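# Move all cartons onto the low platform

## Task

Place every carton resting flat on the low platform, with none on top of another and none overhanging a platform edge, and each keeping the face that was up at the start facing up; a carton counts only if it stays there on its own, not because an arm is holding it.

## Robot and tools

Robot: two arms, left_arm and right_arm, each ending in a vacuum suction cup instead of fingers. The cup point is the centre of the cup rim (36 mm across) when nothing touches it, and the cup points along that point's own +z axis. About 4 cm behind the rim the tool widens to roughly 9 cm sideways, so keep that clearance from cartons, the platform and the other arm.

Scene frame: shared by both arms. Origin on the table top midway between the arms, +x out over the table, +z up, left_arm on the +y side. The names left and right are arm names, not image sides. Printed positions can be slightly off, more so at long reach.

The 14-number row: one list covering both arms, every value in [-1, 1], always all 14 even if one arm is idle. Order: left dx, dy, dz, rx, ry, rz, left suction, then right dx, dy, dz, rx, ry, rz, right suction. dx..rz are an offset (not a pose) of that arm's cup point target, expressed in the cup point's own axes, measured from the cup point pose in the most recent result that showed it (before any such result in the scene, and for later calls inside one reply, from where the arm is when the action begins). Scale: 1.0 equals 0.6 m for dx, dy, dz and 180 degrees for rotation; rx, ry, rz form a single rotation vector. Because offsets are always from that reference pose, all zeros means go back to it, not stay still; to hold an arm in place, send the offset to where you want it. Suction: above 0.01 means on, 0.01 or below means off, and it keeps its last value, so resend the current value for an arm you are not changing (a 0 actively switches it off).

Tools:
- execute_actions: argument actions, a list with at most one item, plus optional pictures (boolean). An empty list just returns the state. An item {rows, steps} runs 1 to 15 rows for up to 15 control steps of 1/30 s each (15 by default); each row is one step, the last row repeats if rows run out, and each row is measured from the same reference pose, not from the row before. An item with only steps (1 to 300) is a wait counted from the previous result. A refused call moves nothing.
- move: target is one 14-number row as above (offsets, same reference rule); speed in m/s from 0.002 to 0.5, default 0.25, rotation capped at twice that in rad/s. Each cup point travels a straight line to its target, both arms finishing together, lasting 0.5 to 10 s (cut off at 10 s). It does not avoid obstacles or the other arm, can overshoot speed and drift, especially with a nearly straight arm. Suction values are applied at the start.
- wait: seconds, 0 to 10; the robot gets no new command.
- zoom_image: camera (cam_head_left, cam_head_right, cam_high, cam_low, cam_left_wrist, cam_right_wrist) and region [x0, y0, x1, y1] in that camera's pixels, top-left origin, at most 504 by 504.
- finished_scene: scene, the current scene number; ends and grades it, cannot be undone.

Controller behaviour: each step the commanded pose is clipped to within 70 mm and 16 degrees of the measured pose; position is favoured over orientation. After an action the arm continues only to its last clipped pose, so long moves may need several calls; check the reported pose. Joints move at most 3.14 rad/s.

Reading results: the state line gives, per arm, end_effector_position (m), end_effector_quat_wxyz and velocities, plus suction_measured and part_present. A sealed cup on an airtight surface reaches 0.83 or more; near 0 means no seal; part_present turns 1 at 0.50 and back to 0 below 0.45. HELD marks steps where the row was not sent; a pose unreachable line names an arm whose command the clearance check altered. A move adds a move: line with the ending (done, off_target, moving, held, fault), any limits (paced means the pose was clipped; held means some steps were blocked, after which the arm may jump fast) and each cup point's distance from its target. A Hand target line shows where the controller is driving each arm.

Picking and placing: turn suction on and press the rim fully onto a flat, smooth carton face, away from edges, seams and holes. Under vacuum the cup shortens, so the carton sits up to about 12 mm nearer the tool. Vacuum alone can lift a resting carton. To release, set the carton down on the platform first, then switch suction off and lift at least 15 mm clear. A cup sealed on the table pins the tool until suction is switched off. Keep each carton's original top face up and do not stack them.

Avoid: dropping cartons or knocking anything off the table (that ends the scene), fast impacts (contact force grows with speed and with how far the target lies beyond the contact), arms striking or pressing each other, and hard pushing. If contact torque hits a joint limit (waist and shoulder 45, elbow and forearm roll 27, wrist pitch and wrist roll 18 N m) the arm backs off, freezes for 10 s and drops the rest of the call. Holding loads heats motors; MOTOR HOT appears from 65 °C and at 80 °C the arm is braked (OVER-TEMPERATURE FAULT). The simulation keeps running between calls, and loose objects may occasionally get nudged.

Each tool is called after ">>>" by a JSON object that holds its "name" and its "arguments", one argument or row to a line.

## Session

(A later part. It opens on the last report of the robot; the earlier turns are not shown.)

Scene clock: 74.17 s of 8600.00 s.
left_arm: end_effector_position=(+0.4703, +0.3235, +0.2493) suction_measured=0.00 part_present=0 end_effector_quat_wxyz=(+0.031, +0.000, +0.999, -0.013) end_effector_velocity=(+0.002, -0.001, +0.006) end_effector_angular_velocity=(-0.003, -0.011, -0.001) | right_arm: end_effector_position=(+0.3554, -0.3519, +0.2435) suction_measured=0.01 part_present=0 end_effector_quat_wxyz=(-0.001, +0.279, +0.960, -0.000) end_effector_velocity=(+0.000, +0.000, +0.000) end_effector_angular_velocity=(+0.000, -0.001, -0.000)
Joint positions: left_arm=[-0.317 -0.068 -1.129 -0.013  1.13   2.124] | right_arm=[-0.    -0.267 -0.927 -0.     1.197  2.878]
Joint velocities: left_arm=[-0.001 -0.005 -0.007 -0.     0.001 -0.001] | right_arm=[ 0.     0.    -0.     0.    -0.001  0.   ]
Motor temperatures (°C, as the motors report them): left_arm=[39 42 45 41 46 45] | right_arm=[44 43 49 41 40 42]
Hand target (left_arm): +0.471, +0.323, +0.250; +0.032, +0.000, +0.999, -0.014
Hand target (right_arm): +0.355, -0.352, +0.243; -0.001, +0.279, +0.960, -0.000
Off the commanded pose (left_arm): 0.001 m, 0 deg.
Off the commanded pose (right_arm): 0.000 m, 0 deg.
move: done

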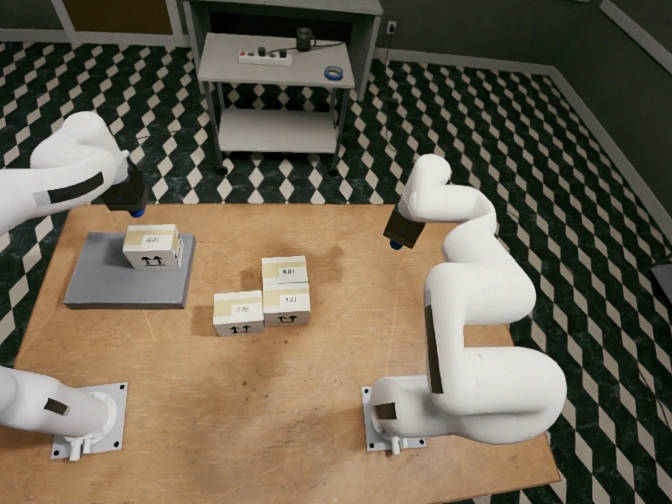

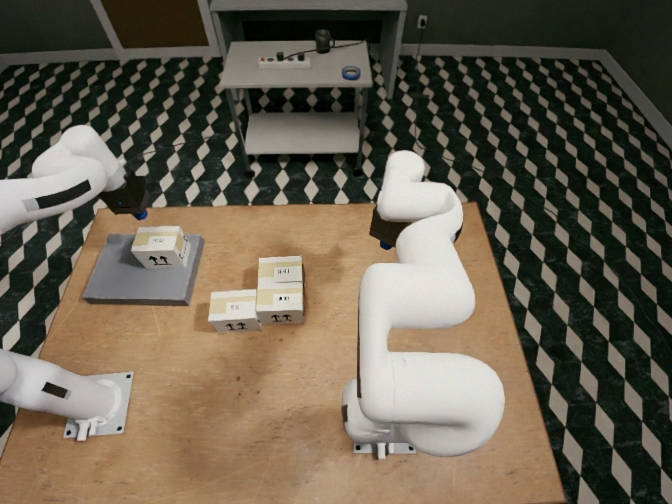

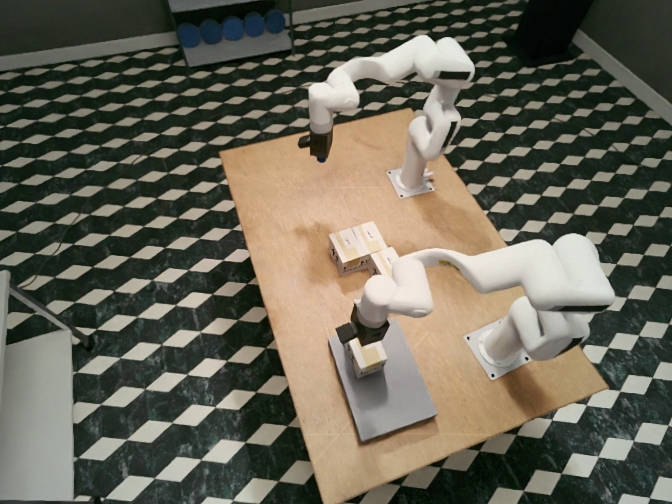

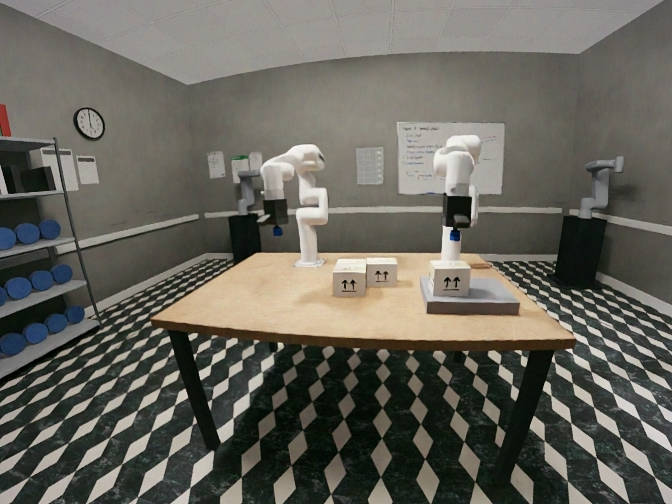

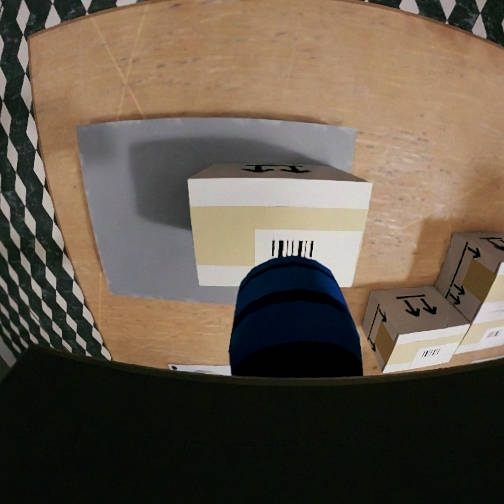

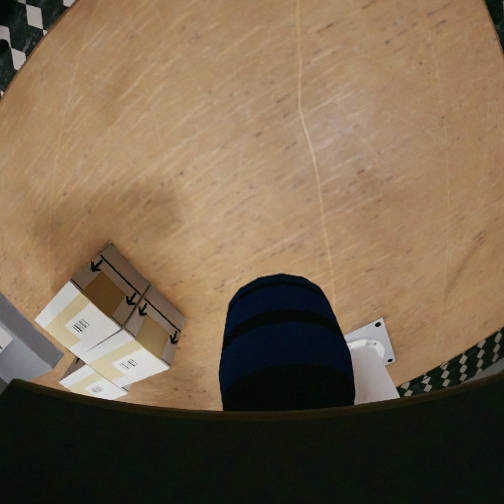

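>>> {"name": "move", "arguments": {
  "target": [-0.015,-0.005,0.165,-0.027,0.063,0,1,0,0,0,0,0,0,0],
  "speed": 0.12
}}

Scene clock: 90.37 s of 8600.00 s.
left_arm: end_effector_position=(+0.4856, +0.3177, +0.1518) suction_measured=0.00 part_present=0 end_effector_quat_wxyz=(-0.066, +0.000, +0.997, +0.029) end_effector_velocity=(-0.003, -0.001, -0.005) end_effector_angular_velocity=(+0.002, +0.012, -0.002) | right_arm: end_effector_position=(+0.3554, -0.3519, +0.2435) suction_measured=0.01 part_present=0 end_effector_quat_wxyz=(-0.001, +0.279, +0.960, -0.000) end_effector_velocity=(+0.000, -0.000, -0.000) end_effector_angular_velocity=(-0.000, -0.000, -0.000)
Joint positions: left_arm=[-0.336  0.24  -1.261  0.024  1.165  2.089] | right_arm=[-0.    -0.267 -0.927 -0.     1.197  2.878]
Joint velocities: left_arm=[-0.003  0.008  0.004 -0.001 -0.    -0.   ] | right_arm=[-0.  0. -0. -0. -0. -0.]
Motor temperatures (°C, as the motors report them): left_arm=[39 42 47 41 46 45] | right_arm=[44 44 50 41 40 42]
Hand target (left_arm): +0.485, +0.318, +0.151; -0.067, +0.000, +0.997, +0.029
Hand target (right_arm): +0.355, -0.352, +0.243; -0.001, +0.279, +0.960, -0.000
Off the commanded pose (left_arm): 0.001 m, 0 deg.
Off the commanded pose (right_arm): 0.000 m, 0 deg.
After step 90, 11.93 s passed at rest.
move: done

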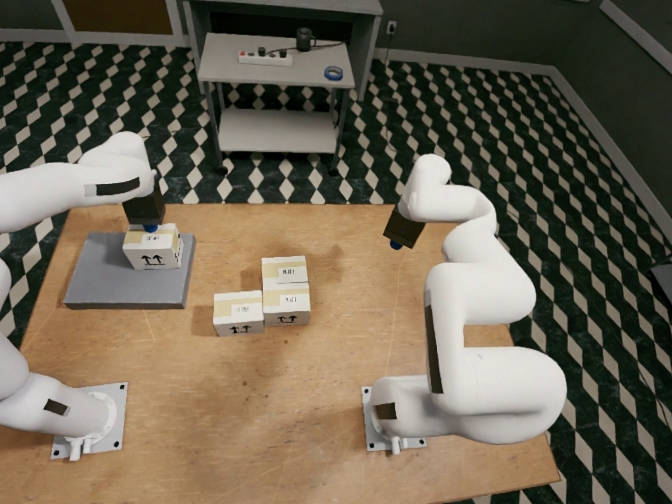

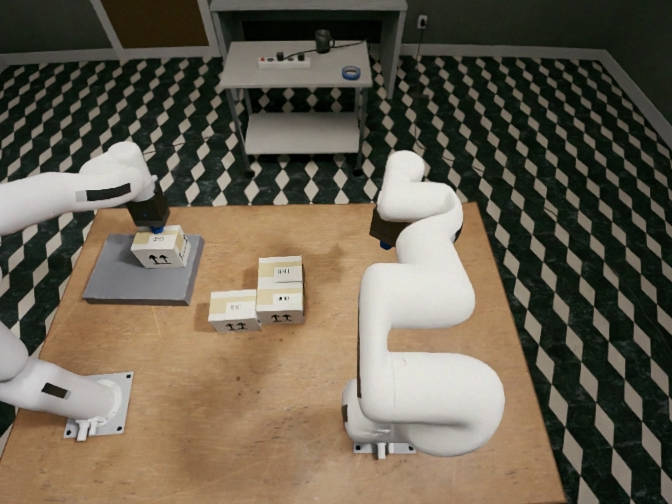

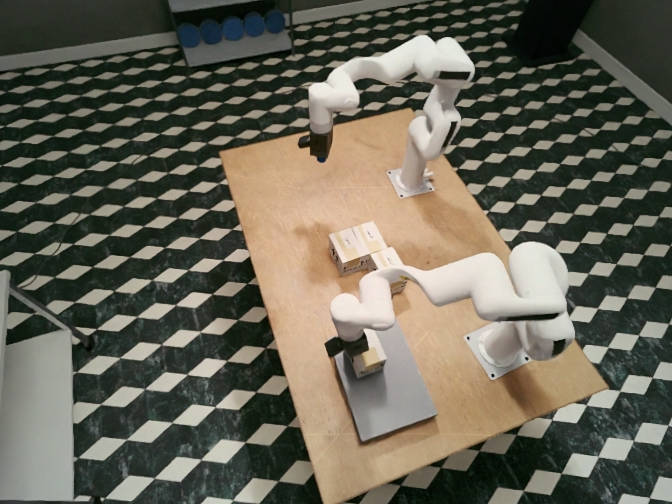

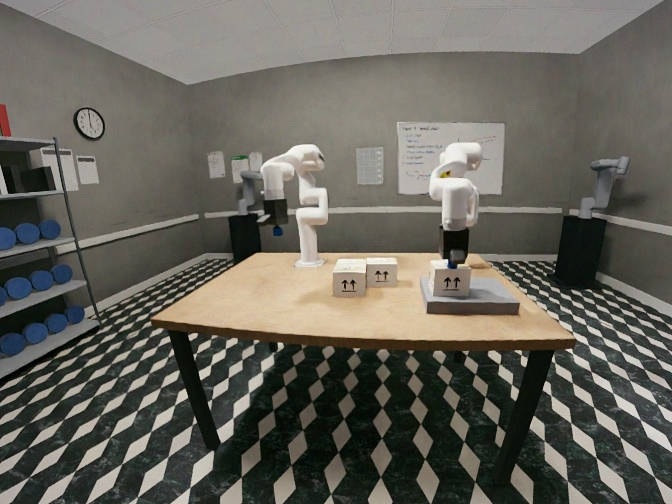

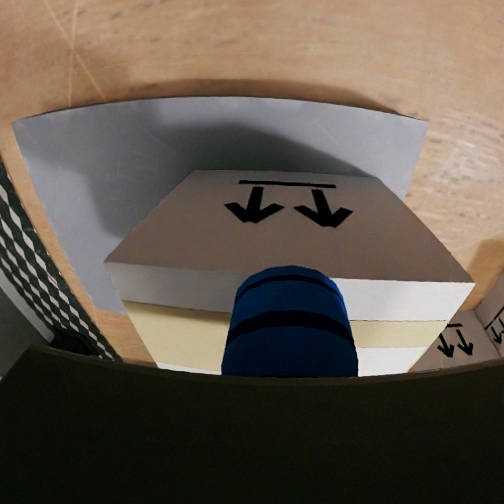

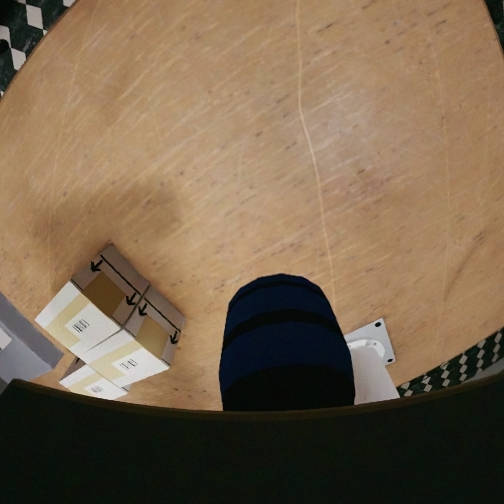

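>>> {"name": "move", "arguments": {
  "target": [0.035,0.003,-0.005,0.019,-0.042,0,0,0,0,0,0,0,0,0],
  "speed": 0.08
}}

>>> {"name": "move", "arguments": {
  "target": [0,0,0.022,0,0,0,1,0,0,0,0,0,0,0],
  "speed": 0.03
}}

Scene clock: 96.17 s of 8600.00 s.
left_arm: end_effector_position=(+0.4652, +0.3191, +0.1578) suction_measured=0.00 part_present=0 end_effector_quat_wxyz=(-0.001, +0.000, +1.000, -0.001) end_effector_velocity=(+0.001, -0.000, +0.000) end_effector_angular_velocity=(-0.002, -0.005, +0.000) | right_arm: end_effector_position=(+0.3554, -0.3519, +0.2435) suction_measured=0.01 part_present=0 end_effector_quat_wxyz=(-0.001, +0.279, +0.960, -0.000) end_effector_velocity=(+0.000, +0.000, -0.000) end_effector_angular_velocity=(+0.000, +0.000, -0.000)
Joint positions: left_arm=[-0.333  0.056 -1.018 -0.003  0.963  2.106] | right_arm=[-0.    -0.267 -0.927 -0.     1.197  2.878]
Joint velocities: left_arm=[ 0.    -0.002  0.003 -0.001 -0.006  0.   ] | right_arm=[ 0.  0. -0.  0.  0. -0.]
Motor temperatures (°C, as the motors report them): left_arm=[39 42 46 41 46 45] | right_arm=[44 44 50 41 40 42]
Hand target (left_arm): +0.465, +0.319, +0.158; -0.000, +0.000, +1.000, -0.001
Hand target (right_arm): +0.355, -0.352, +0.243; -0.001, +0.279, +0.960, -0.000
Off the commanded pose (left_arm): 0.000 m, 0 deg.
Off the commanded pose (right_arm): 0.000 m, 0 deg.
After step 90, 1.57 s passed at rest.
move: done

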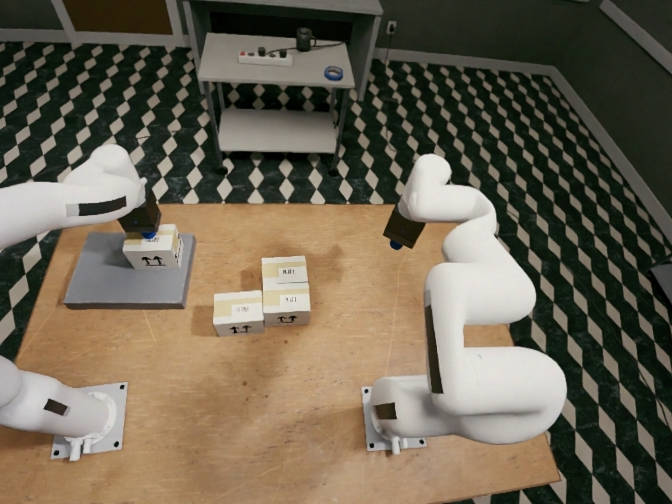

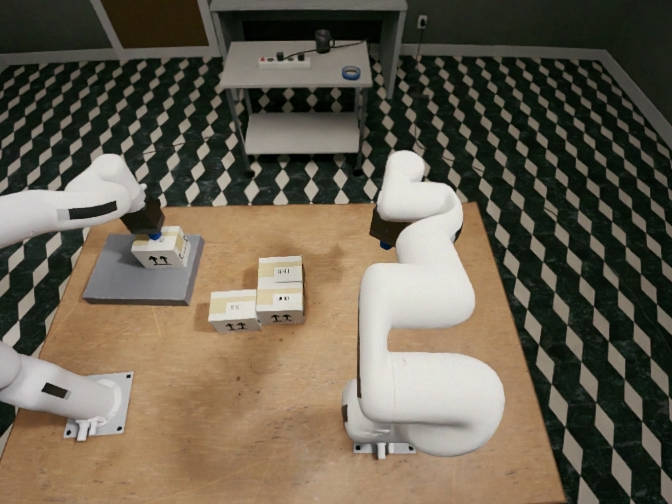

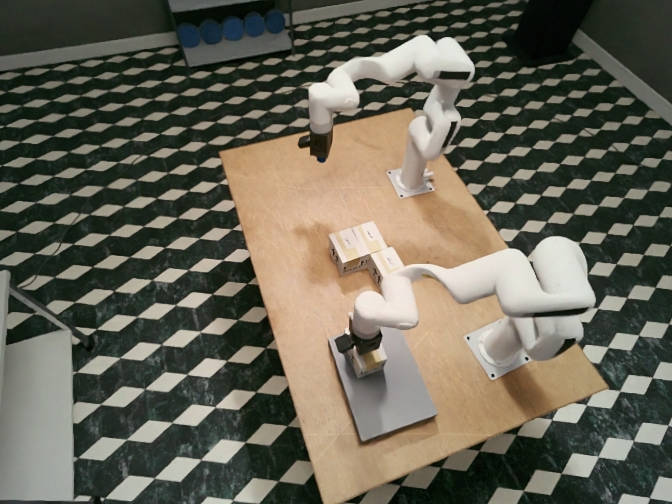

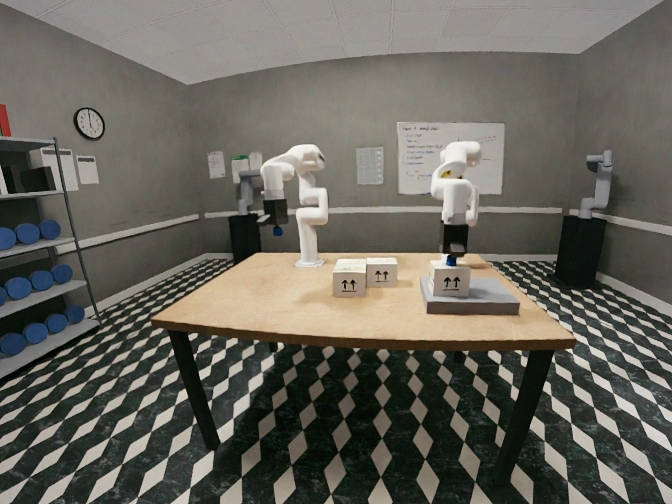

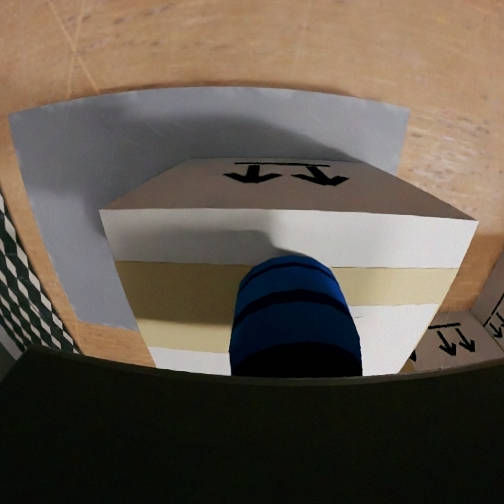

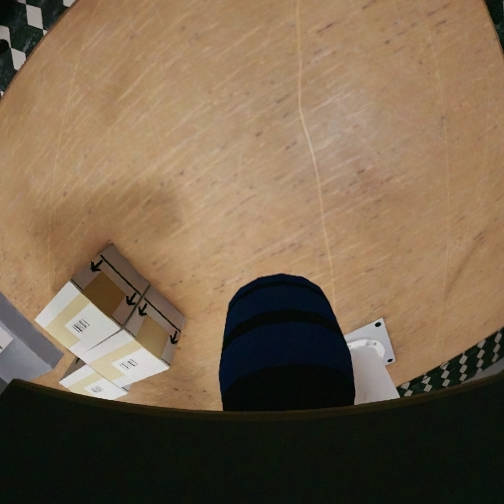

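Scene clock: 96.90 s of 8600.00 s.
left_arm: end_effector_position=(+0.4651, +0.3190, +0.1447) suction_measured=0.90 part_present=1 end_effector_quat_wxyz=(-0.001, +0.000, +1.000, -0.001) end_effector_velocity=(+0.002, -0.000, +0.002) end_effector_angular_velocity=(-0.002, -0.008, +0.001) | right_arm: end_effector_position=(+0.3554, -0.3519, +0.2435) suction_measured=0.01 part_present=0 end_effector_quat_wxyz=(-0.001, +0.279, +0.960, -0.000) end_effector_velocity=(-0.000, +0.000, -0.000) end_effector_angular_velocity=(+0.000, +0.001, +0.000)
Joint positions: left_arm=[-0.333  0.074 -1.    -0.003  0.927  2.106] | right_arm=[-0.    -0.267 -0.927 -0.     1.197  2.878]
Joint velocities: left_arm=[ 0.001 -0.001 -0.003 -0.    -0.004 -0.   ] | right_arm=[ 0.     0.001 -0.     0.     0.    -0.   ]
Motor temperatures (°C, as the motors report them): left_arm=[39 42 47 41 46 45] | right_arm=[44 44 50 41 40 42]
Hand target (left_arm): +0.465, +0.319, +0.145; -0.001, +0.000, +1.000, -0.001
Hand target (right_arm): +0.355, -0.352, +0.243; -0.001, +0.279, +0.960, -0.000
Off the commanded pose (left_arm): 0.000 m, 0 deg.
Off the commanded pose (right_arm): 0.000 m, 0 deg.
move: done

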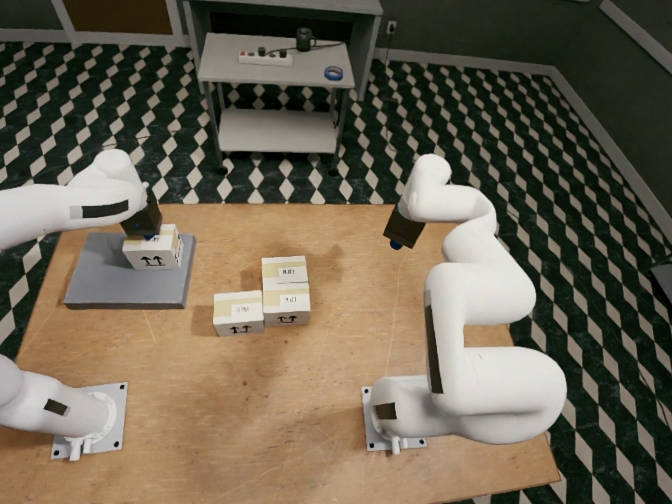

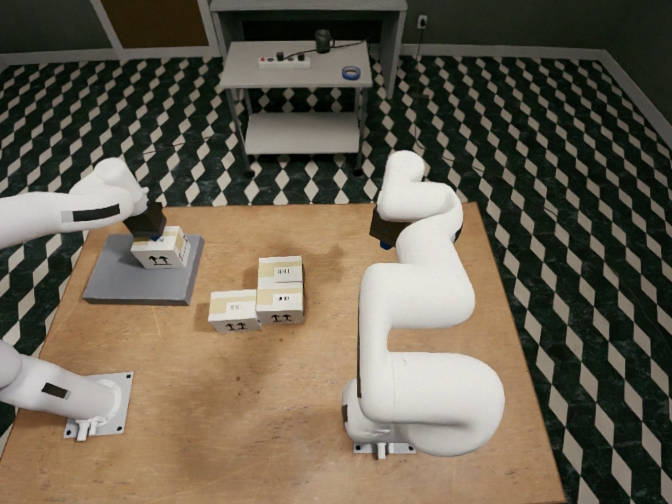

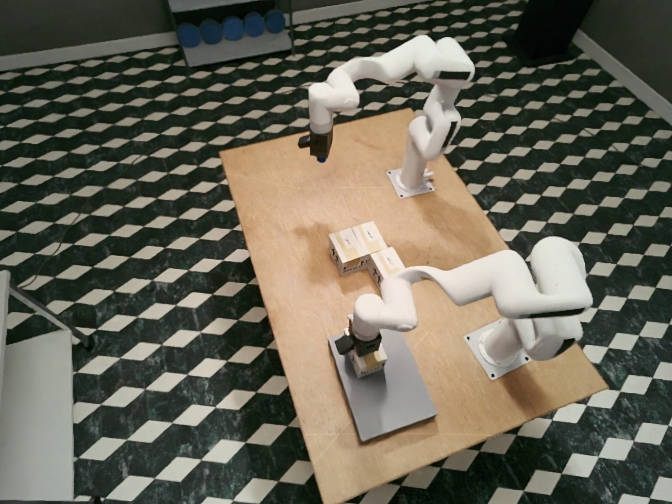

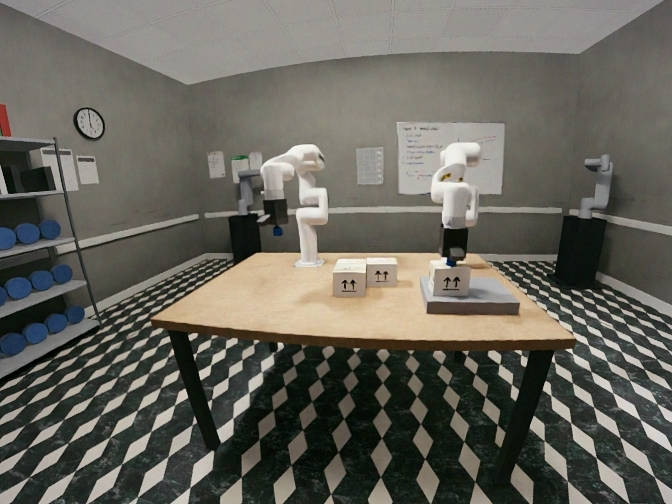

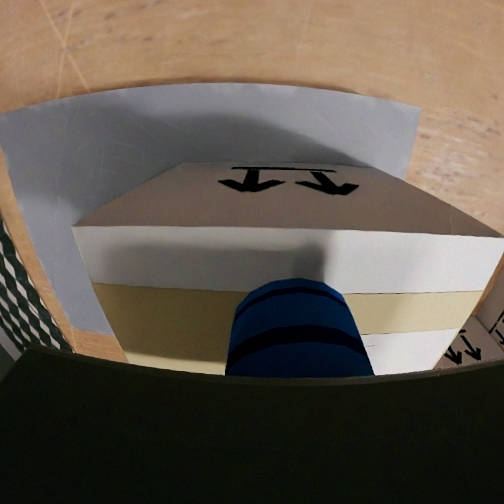

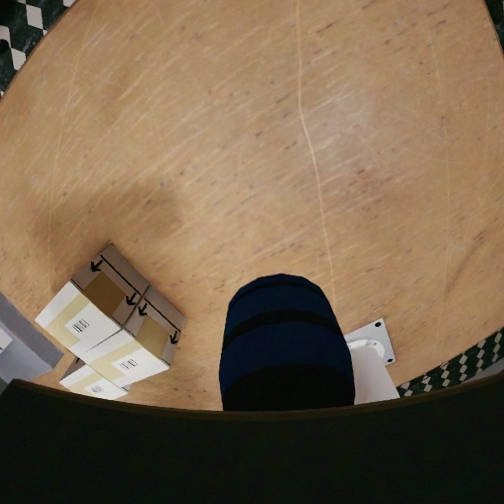

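>>> {"name": "move", "arguments": {
  "target": [-0.025,-0.005,-0.03,0,0,0,1,0,0,0,0,0,0,0],
  "speed": 0.05
}}

>>> {"name": "move", "arguments": {
  "target": [-0.025,-0.003,0.03,0,0,0,1,0,0,0,0,0,0,0],
  "speed": 0.03
}}

Scene clock: 101.20 s of 8600.00 s.
left_arm: end_effector_position=(+0.4800, +0.3162, +0.1623) suction_measured=0.90 part_present=1 end_effector_quat_wxyz=(-0.001, +0.000, +1.000, -0.001) end_effector_velocity=(-0.001, +0.001, -0.002) end_effector_angular_velocity=(+0.002, +0.007, +0.000) | right_arm: end_effector_position=(+0.3554, -0.3519, +0.2435) suction_measured=0.01 part_present=0 end_effector_quat_wxyz=(-0.001, +0.279, +0.960, -0.000) end_effector_velocity=(-0.000, -0.000, -0.000) end_effector_angular_velocity=(+0.000, +0.000, -0.001)
Joint positions: left_arm=[-0.331  0.099 -1.086 -0.003  0.988  2.107] | right_arm=[-0.    -0.267 -0.927 -0.     1.197  2.878]
Joint velocities: left_arm=[ 0.001  0.004 -0.     0.     0.004  0.   ] | right_arm=[-0.  0. -0.  0.  0.  0.]
Motor temperatures (°C, as the motors report them): left_arm=[39 42 47 41 47 45] | right_arm=[44 44 50 41 40 42]
Hand target (left_arm): +0.480, +0.316, +0.163; -0.001, +0.000, +1.000, -0.001
Hand target (right_arm): +0.355, -0.352, +0.243; -0.001, +0.279, +0.960, -0.000
Off the commanded pose (left_arm): 0.000 m, 0 deg.
Off the commanded pose (right_arm): 0.000 m, 0 deg.
After step 90, 0.53 s passed at rest.
move: done

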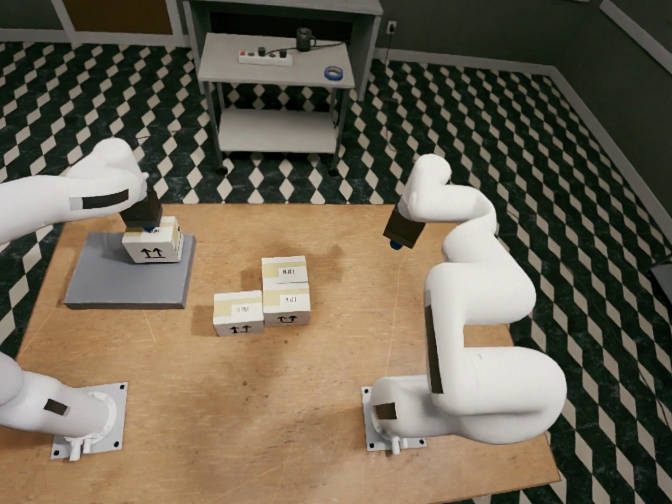

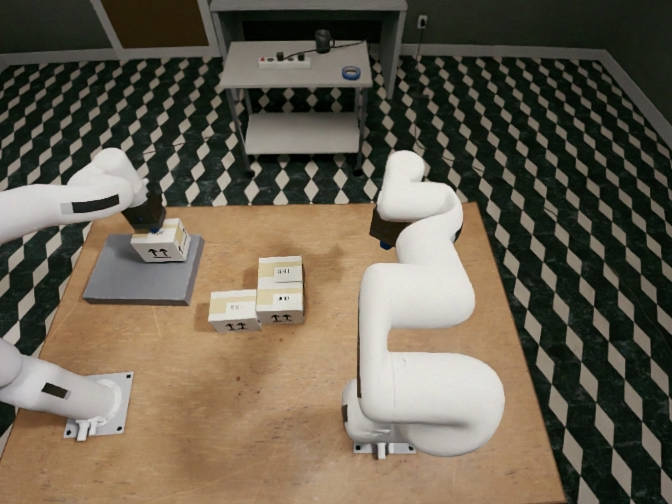

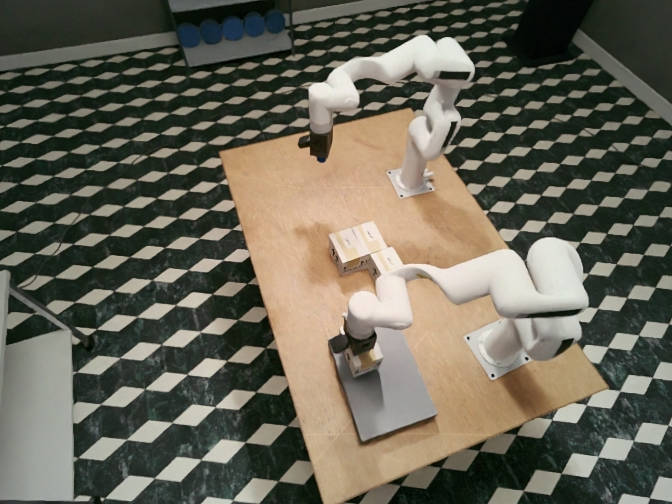

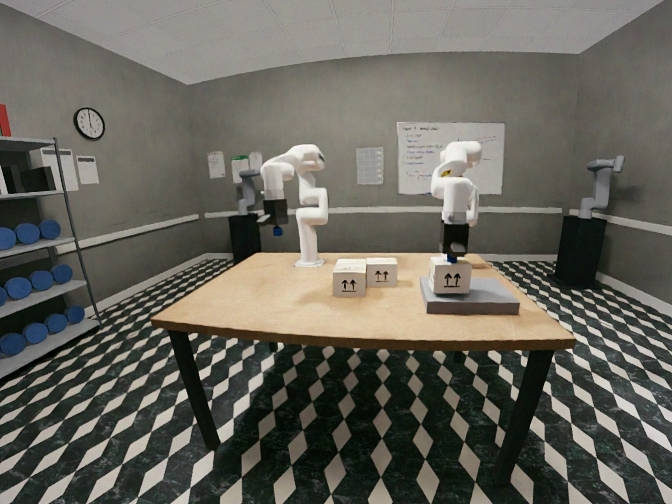

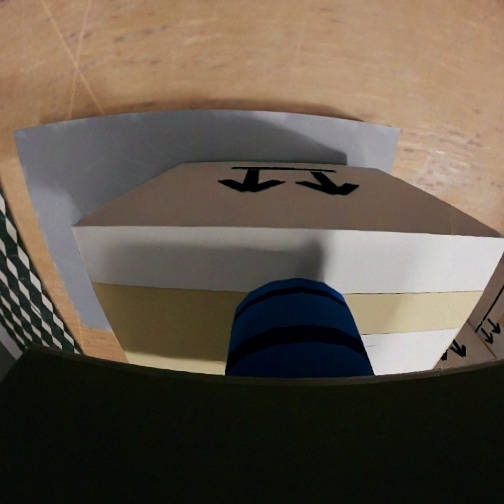

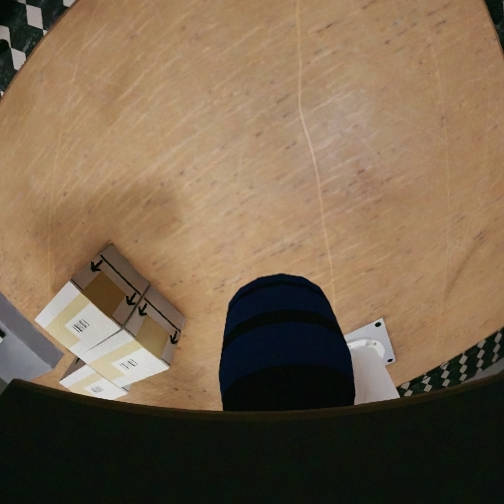

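Scene clock: 102.27 s of 8600.00 s.
left_arm: end_effector_position=(+0.4949, +0.3142, +0.1444) suction_measured=0.90 part_present=1 end_effector_quat_wxyz=(-0.001, +0.000, +1.000, -0.001) end_effector_velocity=(+0.001, -0.001, +0.001) end_effector_angular_velocity=(-0.001, -0.002, -0.001) | right_arm: end_effector_position=(+0.3554, -0.3519, +0.2435) suction_measured=0.01 part_present=0 end_effector_quat_wxyz=(-0.001, +0.279, +0.960, -0.000) end_effector_velocity=(-0.000, +0.000, -0.000) end_effector_angular_velocity=(-0.000, +0.001, -0.000)
Joint positions: left_arm=[-0.327  0.17  -1.121 -0.003  0.952  2.111] | right_arm=[-0.    -0.267 -0.927 -0.     1.197  2.878]
Joint velocities: left_arm=[-0.001  0.001 -0.002 -0.    -0.001  0.   ] | right_arm=[ 0.  0.  0. -0.  0.  0.]
Motor temperatures (°C, as the motors report them): left_arm=[39 42 47 41 47 45] | right_arm=[44 44 50 41 40 42]
Hand target (left_arm): +0.495, +0.314, +0.144; -0.001, +0.000, +1.000, -0.001
Hand target (right_arm): +0.355, -0.352, +0.243; -0.001, +0.279, +0.960, -0.000
Off the commanded pose (left_arm): 0.000 m, 0 deg.
Off the commanded pose (right_arm): 0.000 m, 0 deg.
move: done

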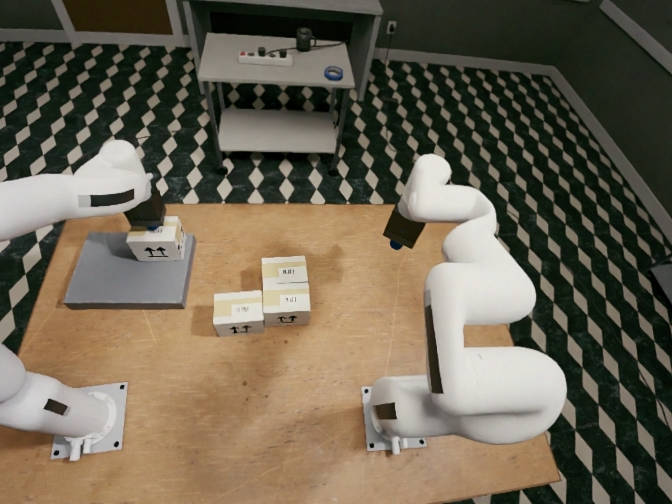

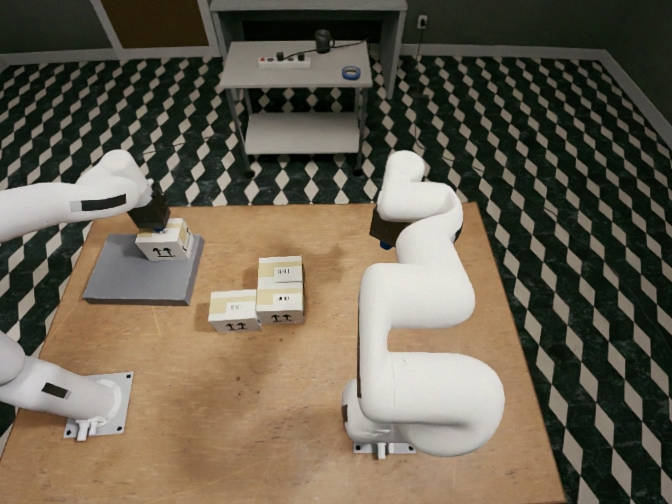

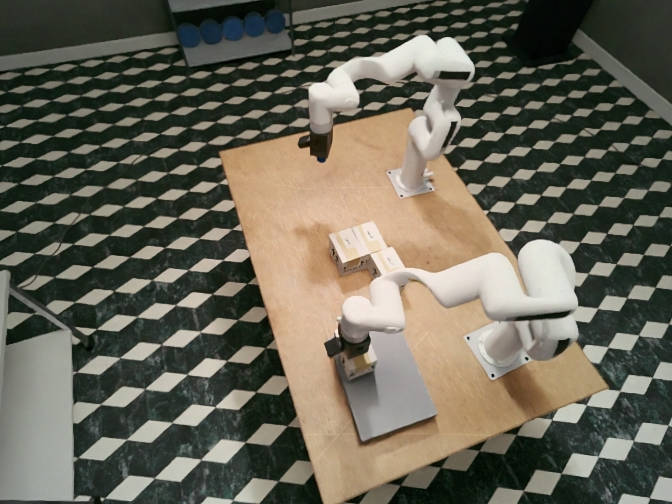

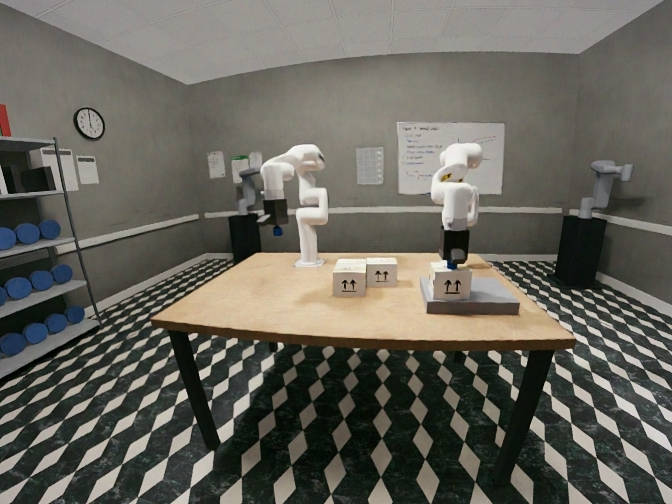

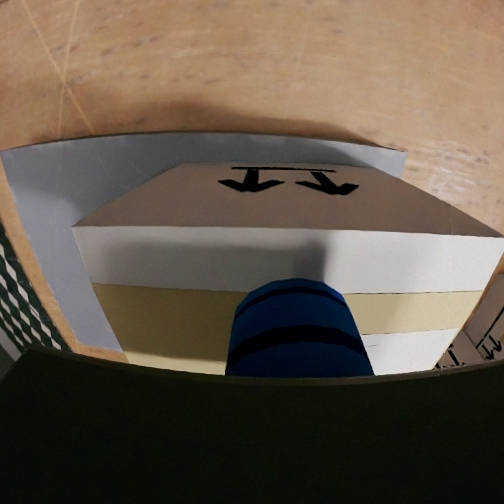

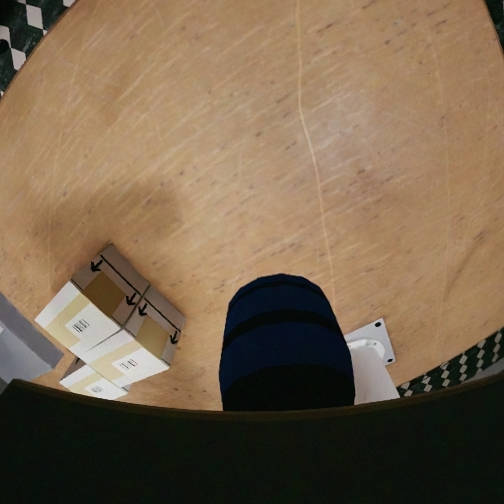

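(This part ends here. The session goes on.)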